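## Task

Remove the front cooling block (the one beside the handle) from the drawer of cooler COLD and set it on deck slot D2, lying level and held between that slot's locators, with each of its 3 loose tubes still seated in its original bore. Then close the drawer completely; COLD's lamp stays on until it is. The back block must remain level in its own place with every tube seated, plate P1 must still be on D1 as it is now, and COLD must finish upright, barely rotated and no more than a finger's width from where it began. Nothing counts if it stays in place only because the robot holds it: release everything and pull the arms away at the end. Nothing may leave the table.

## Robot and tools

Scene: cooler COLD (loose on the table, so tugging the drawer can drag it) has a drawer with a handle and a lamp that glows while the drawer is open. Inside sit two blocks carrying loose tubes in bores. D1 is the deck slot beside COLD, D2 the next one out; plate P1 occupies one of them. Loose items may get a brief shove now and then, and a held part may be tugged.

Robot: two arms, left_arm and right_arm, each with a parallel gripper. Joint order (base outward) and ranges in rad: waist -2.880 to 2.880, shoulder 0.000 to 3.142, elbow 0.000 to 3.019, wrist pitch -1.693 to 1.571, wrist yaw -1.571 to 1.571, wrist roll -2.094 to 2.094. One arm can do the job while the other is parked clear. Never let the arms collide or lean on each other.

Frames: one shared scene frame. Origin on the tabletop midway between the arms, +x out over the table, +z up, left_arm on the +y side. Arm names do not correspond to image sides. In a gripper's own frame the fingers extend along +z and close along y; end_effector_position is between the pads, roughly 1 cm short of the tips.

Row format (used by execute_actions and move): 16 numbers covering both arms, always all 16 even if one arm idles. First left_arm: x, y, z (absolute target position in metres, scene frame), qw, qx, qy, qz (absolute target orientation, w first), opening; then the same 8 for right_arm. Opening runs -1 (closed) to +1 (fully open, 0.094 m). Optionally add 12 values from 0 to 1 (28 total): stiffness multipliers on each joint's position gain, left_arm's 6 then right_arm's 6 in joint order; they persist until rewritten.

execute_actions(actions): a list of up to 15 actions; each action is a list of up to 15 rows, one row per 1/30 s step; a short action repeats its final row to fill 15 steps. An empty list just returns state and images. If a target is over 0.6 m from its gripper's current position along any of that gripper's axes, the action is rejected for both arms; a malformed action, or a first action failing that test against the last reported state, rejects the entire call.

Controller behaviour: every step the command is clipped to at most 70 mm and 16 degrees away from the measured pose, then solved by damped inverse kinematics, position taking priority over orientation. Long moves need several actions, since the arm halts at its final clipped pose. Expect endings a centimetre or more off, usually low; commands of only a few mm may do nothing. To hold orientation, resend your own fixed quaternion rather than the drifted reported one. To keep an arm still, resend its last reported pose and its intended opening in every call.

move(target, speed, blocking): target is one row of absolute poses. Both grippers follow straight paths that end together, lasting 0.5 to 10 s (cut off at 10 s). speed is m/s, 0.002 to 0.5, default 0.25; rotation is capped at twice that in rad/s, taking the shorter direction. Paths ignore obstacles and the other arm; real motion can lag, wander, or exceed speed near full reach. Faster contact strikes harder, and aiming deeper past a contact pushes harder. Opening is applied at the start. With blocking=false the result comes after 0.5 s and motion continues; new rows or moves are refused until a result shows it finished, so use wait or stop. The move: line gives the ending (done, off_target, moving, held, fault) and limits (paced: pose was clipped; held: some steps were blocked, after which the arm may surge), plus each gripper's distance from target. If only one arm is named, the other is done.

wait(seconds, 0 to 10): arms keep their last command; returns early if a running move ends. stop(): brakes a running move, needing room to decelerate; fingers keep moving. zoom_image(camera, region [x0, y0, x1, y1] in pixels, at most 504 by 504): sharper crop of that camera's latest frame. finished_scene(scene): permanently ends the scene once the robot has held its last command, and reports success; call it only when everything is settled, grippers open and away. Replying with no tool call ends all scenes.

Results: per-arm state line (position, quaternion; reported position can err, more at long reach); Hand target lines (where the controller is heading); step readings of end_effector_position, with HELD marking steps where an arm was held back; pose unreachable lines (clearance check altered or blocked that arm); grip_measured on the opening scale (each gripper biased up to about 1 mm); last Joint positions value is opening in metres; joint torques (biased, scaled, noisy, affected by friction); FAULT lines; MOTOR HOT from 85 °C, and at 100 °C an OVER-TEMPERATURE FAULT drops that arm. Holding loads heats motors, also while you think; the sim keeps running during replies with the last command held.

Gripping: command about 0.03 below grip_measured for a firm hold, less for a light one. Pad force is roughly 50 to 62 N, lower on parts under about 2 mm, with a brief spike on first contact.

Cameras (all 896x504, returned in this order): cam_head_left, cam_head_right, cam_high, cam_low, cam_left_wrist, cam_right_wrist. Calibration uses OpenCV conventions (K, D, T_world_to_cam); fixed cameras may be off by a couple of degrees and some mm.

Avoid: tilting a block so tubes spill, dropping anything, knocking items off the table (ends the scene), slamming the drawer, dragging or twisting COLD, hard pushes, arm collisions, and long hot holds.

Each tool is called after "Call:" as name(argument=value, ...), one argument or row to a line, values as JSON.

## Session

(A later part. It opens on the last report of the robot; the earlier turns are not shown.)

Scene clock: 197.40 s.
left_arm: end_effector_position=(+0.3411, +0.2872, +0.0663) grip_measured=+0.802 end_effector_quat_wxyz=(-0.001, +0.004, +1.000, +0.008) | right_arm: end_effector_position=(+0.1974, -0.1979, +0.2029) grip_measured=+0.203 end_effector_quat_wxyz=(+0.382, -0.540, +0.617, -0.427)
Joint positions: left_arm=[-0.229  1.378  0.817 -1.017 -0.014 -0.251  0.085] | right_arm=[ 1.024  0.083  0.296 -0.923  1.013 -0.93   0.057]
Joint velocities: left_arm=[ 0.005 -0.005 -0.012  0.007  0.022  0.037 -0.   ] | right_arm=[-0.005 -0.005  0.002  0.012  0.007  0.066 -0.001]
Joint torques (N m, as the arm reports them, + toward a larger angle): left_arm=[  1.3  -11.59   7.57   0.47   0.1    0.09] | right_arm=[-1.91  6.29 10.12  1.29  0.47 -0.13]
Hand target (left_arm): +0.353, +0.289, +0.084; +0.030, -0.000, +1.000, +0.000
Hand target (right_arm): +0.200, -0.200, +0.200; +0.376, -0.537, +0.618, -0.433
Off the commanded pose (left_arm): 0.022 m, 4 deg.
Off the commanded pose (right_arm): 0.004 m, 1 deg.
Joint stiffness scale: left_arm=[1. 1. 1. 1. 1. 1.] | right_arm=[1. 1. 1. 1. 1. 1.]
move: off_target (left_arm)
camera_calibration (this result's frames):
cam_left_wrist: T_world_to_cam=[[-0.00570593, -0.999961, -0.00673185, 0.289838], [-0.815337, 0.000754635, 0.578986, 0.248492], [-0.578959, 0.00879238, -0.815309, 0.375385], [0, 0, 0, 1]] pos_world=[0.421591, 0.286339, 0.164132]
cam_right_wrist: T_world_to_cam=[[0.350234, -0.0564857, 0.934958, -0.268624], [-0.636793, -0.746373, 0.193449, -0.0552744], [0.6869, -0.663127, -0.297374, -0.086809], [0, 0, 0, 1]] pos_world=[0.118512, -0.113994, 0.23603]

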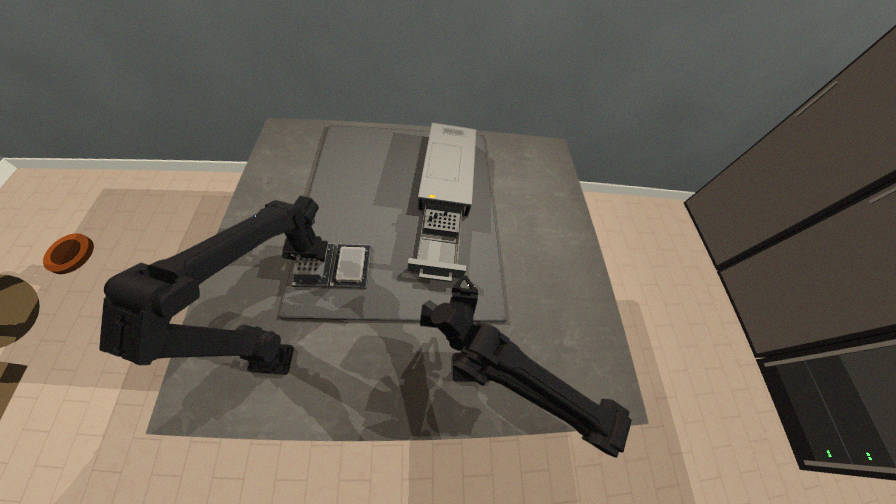

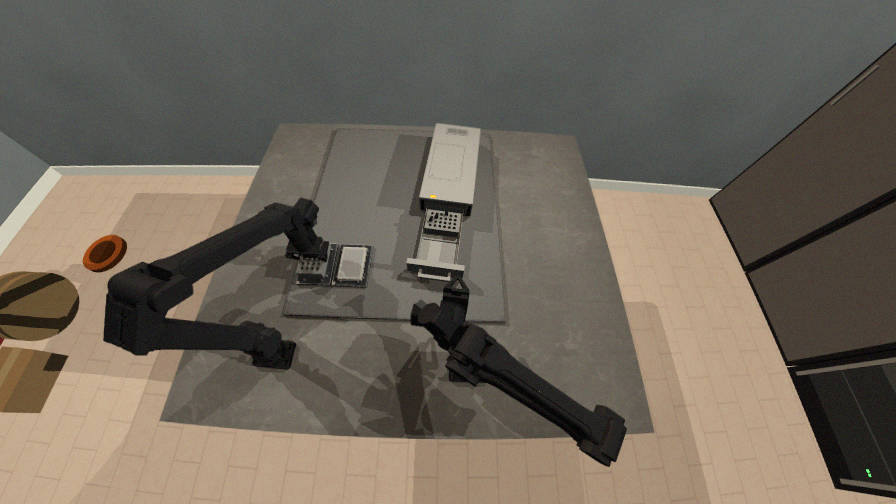

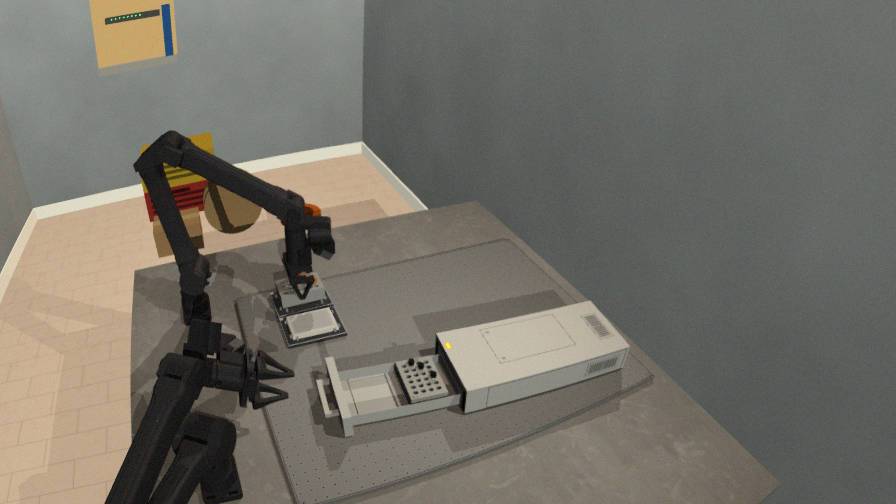

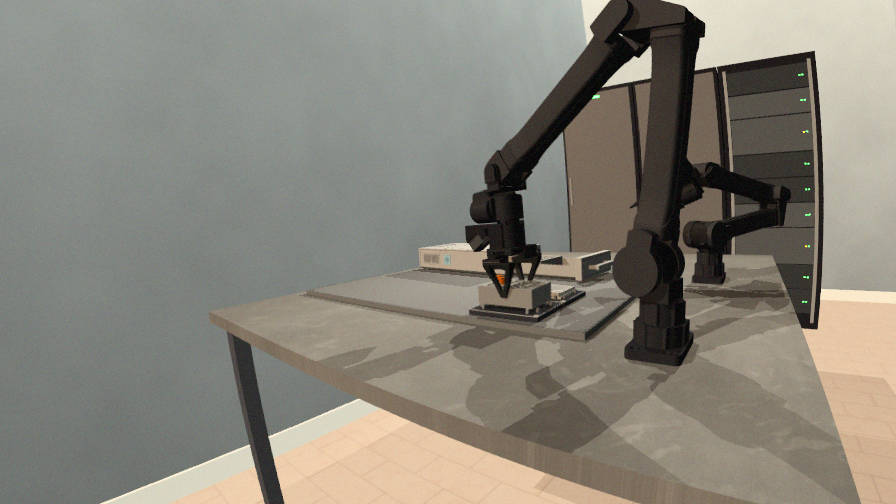

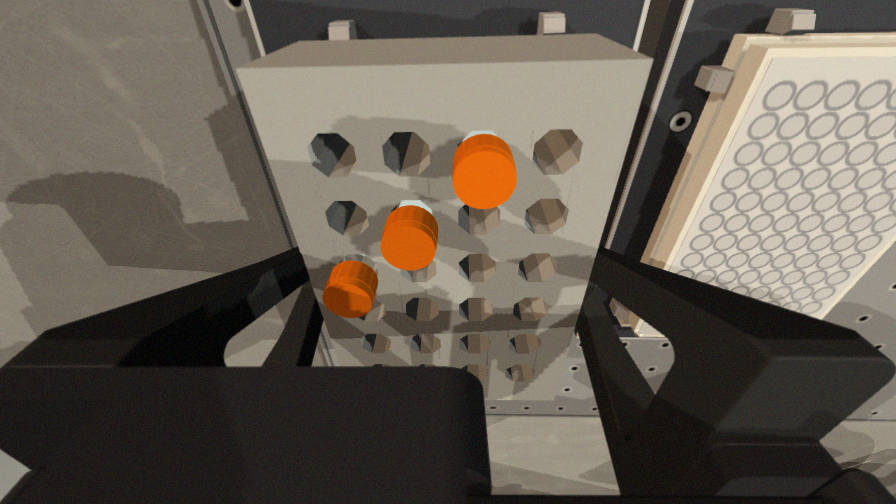

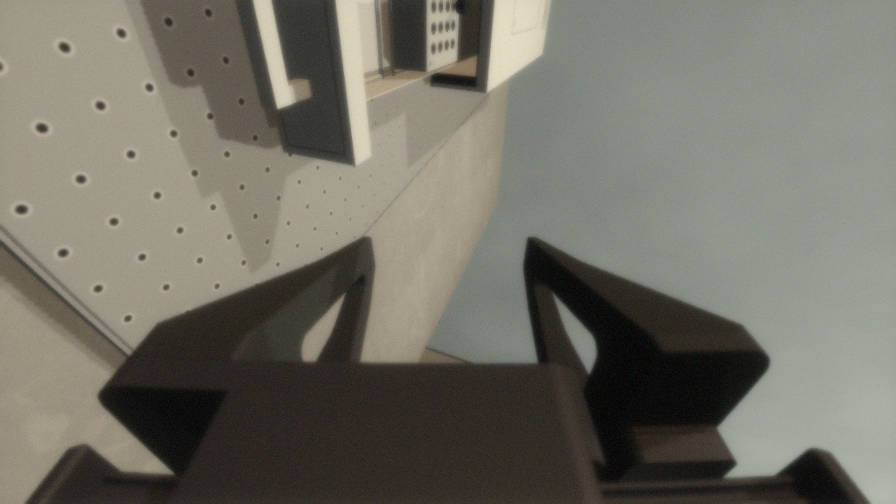

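Call:
move(
  target=[0.351,0.289,0.08,0.03,0,1,0,0.6,0.2,-0.2,0.2,0.376,-0.537,0.618,-0.433,0.2],
  speed=0.02,
)

Call:
move(
  target=[0.351,0.289,0.065,0.03,0,1,0,0.6,0.2,-0.2,0.2,0.376,-0.537,0.618,-0.433,0.2],
  speed=0.02,
)

Scene clock: 206.17 s.
left_arm: end_effector_position=(+0.3387, +0.2870, +0.0635) grip_measured=+0.802 end_effector_quat_wxyz=(-0.001, +0.003, +1.000, +0.005) | right_arm: end_effector_position=(+0.1974, -0.1979, +0.2029) grip_measured=+0.203 end_effector_quat_wxyz=(+0.382, -0.540, +0.617, -0.427)
Joint positions: left_arm=[-0.229  1.376  0.807 -1.007 -0.01  -0.253  0.085] | right_arm=[ 1.024  0.083  0.296 -0.923  1.013 -0.93   0.057]
Joint velocities: left_arm=[-0.024 -0.005 -0.002 -0.012 -0.022 -0.051  0.001] | right_arm=[-0.005 -0.005  0.007 -0.007  0.007  0.007 -0.   ]
Joint torques (N m, as the arm reports them, + toward a larger angle): left_arm=[  1.14 -11.4    7.33   0.61  -0.05   0.09] | right_arm=[-1.91  6.31 10.12  1.29  0.47 -0.13]
Hand target (left_arm): +0.351, +0.289, +0.080; +0.030, -0.000, +1.000, -0.000
Hand target (right_arm): +0.200, -0.200, +0.200; +0.376, -0.537, +0.618, -0.433
Off the commanded pose (left_arm): 0.021 m, 4 deg.
Off the commanded pose (right_arm): 0.004 m, 1 deg.
Joint stiffness scale: left_arm=[1. 1. 1. 1. 1. 1.] | right_arm=[1. 1. 1. 1. 1. 1.]
move: off_target (left_arm)
camera_calibration (this result's frames):
cam_left_wrist: T_world_to_cam=[[-0.00377184, -0.999991, -0.00201885, 0.288692], [-0.815315, 0.00190632, 0.579014, 0.247746], [-0.579005, 0.00382995, -0.815315, 0.373186], [0, 0, 0, 1]] pos_world=[0.419156, 0.286788, 0.161398]
cam_right_wrist: T_world_to_cam=[[0.350234, -0.0564857, 0.934958, -0.268624], [-0.636793, -0.746373, 0.193449, -0.0552744], [0.6869, -0.663127, -0.297374, -0.086809], [0, 0, 0, 1]] pos_world=[0.118512, -0.113994, 0.23603]

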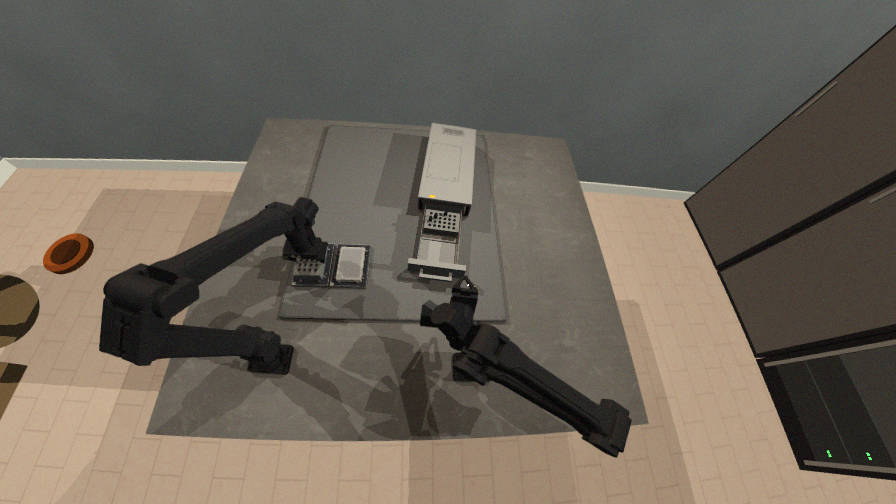

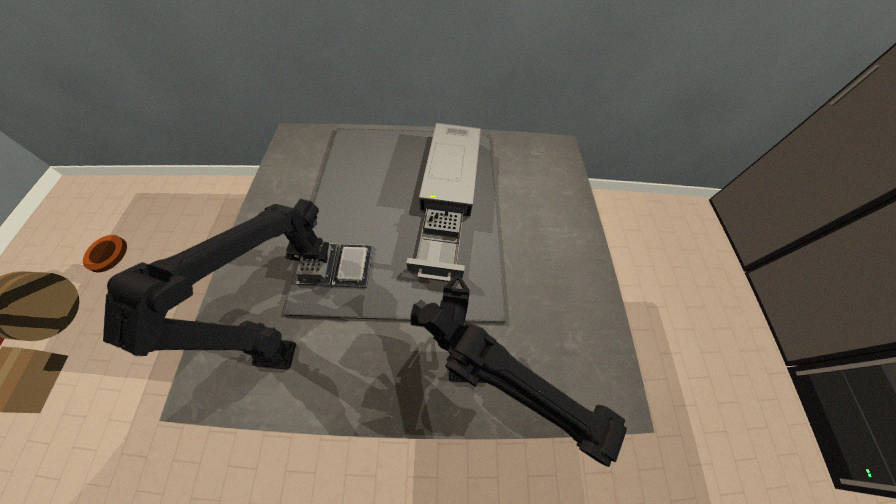

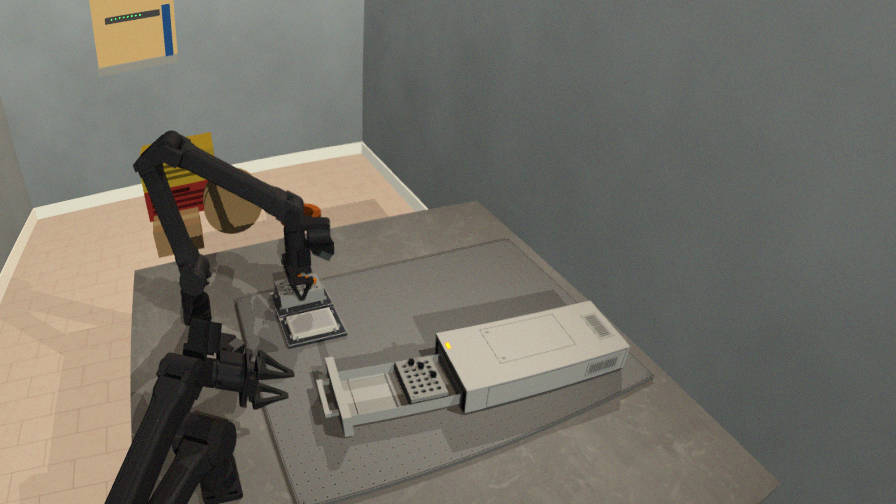

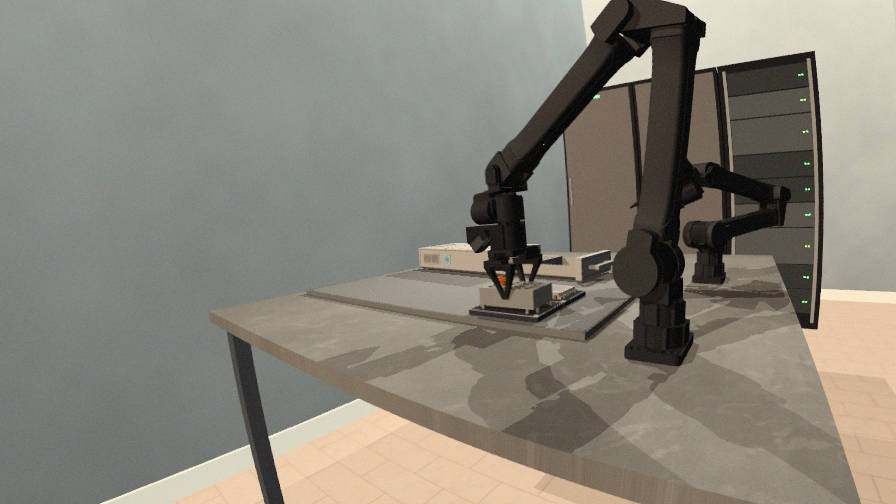

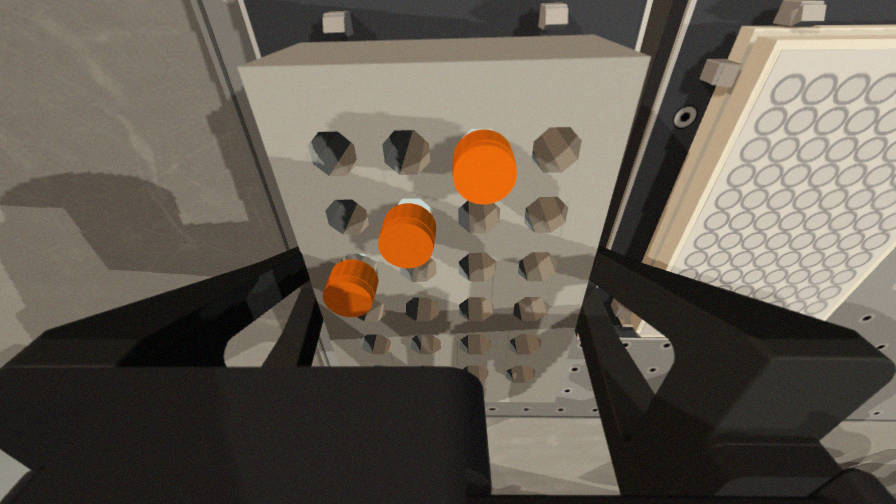

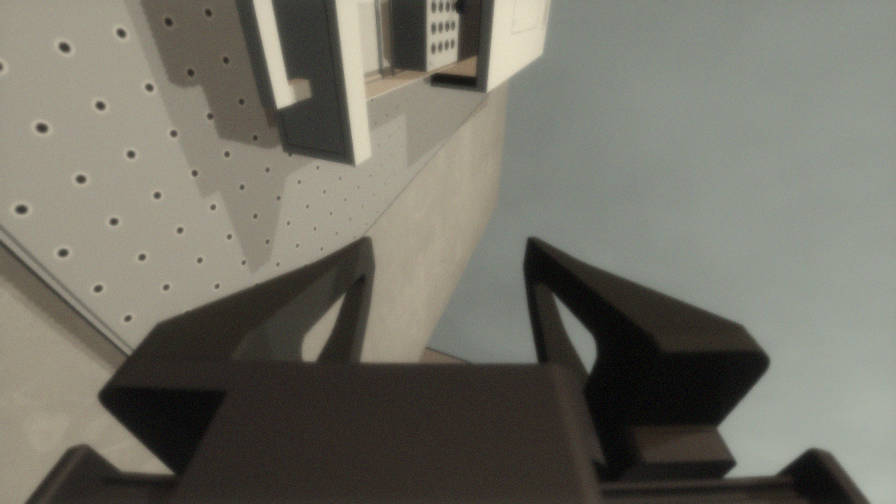

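Scene clock: 208.00 s.
left_arm: end_effector_position=(+0.3390, +0.2867, +0.0561) grip_measured=+0.802 end_effector_quat_wxyz=(+0.003, +0.001, +1.000, +0.003) | right_arm: end_effector_position=(+0.1974, -0.1979, +0.2029) grip_measured=+0.203 end_effector_quat_wxyz=(+0.382, -0.540, +0.617, -0.427)
Joint positions: left_arm=[-0.229  1.383  0.791 -0.974 -0.008 -0.257  0.085] | right_arm=[ 1.024  0.083  0.296 -0.923  1.013 -0.93   0.057]
Joint velocities: left_arm=[-0.005 -0.005 -0.002 -0.012 -0.022 -0.037 -0.   ] | right_arm=[ 0.005  0.015 -0.002  0.022 -0.051 -0.007  0.   ]
Joint torques (N m, as the arm reports them, + toward a larger angle): left_arm=[ 1.17 -9.92  6.83  1.22 -0.12  0.14] | right_arm=[-1.91  6.28 10.12  1.29  0.47 -0.13]
Hand target (left_arm): +0.351, +0.289, +0.066; +0.030, -0.000, +1.000, +0.000
Hand target (right_arm): +0.200, -0.200, +0.200; +0.376, -0.537, +0.618, -0.433
Off the commanded pose (left_arm): 0.015 m, 3 deg.
Off the commanded pose (right_arm): 0.004 m, 1 deg.
Joint stiffness scale: left_arm=[1. 1. 1. 1. 1. 1.] | right_arm=[1. 1. 1. 1. 1. 1.]
move: off_target (left_arm)
camera_calibration (this result's frames):
cam_left_wrist: T_world_to_cam=[[0.00042656, -0.999999, 0.00162008, 0.286774], [-0.820688, 0.000575606, 0.571376, 0.254896], [-0.571377, -0.00157331, -0.820686, 0.366587], [0, 0, 0, 1]] pos_world=[0.418527, 0.287203, 0.154746]
cam_right_wrist: T_world_to_cam=[[0.350234, -0.0564857, 0.934958, -0.268624], [-0.636793, -0.746373, 0.193449, -0.0552744], [0.6869, -0.663127, -0.297374, -0.086809], [0, 0, 0, 1]] pos_world=[0.118512, -0.113994, 0.23603]

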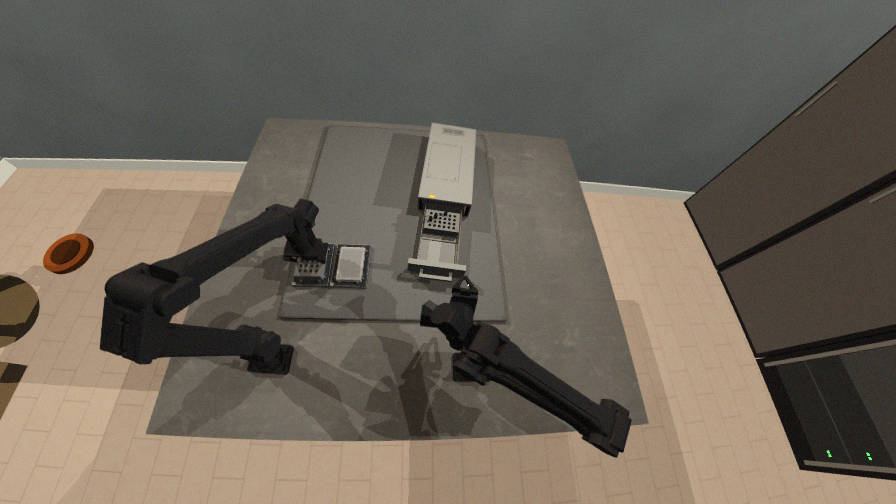

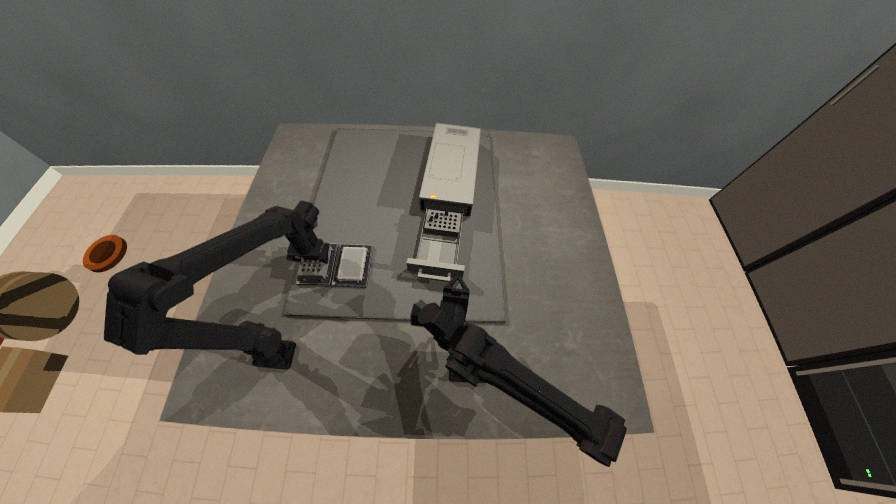

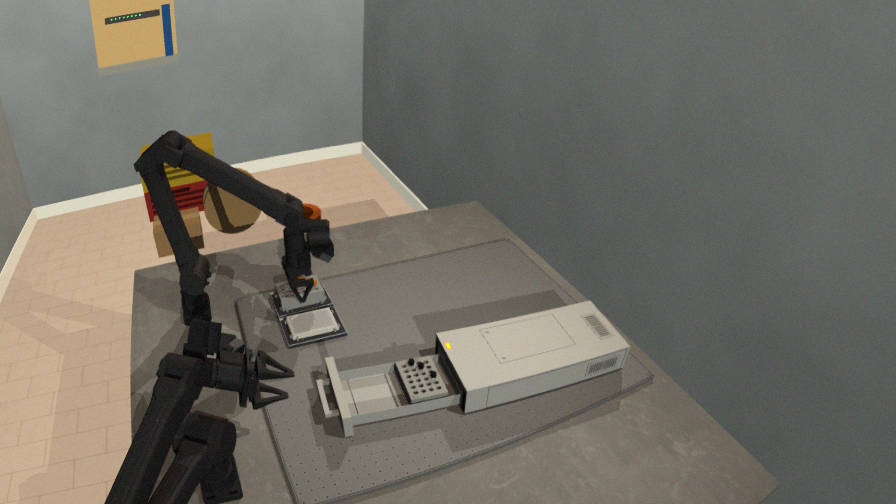

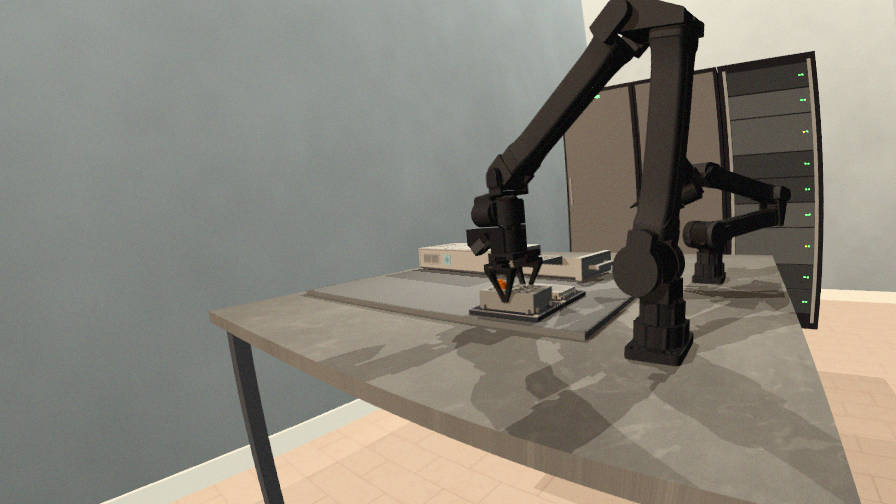

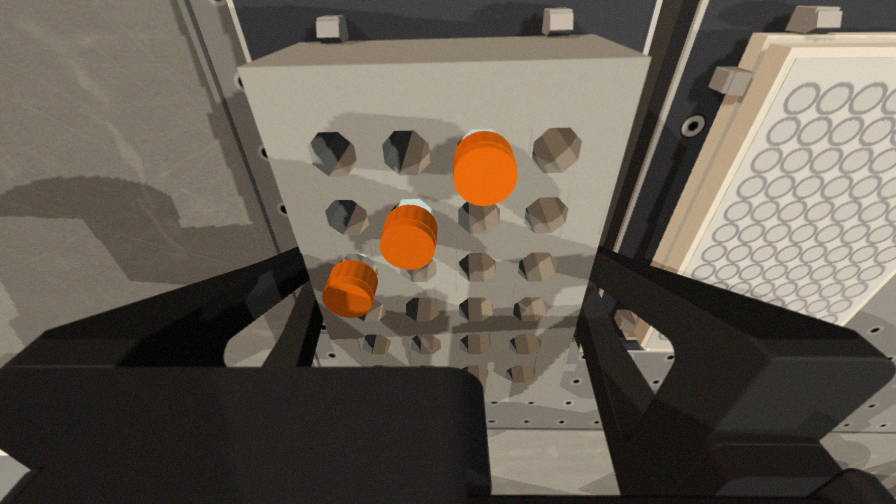

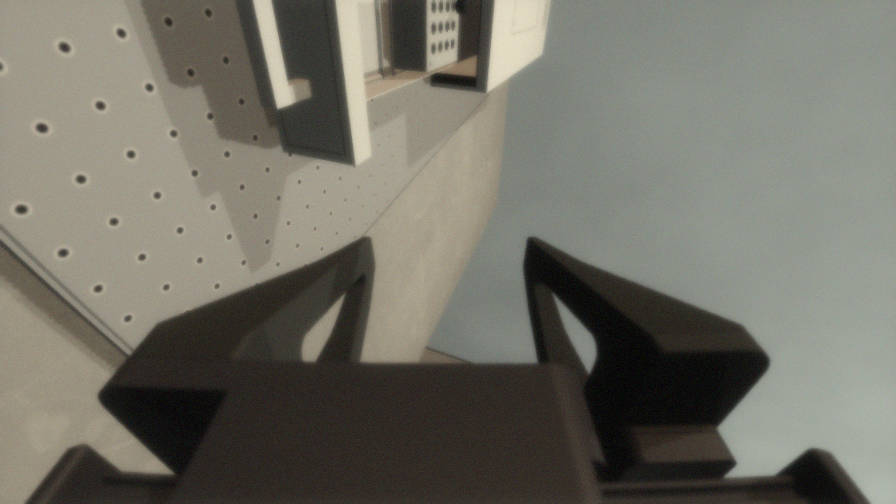

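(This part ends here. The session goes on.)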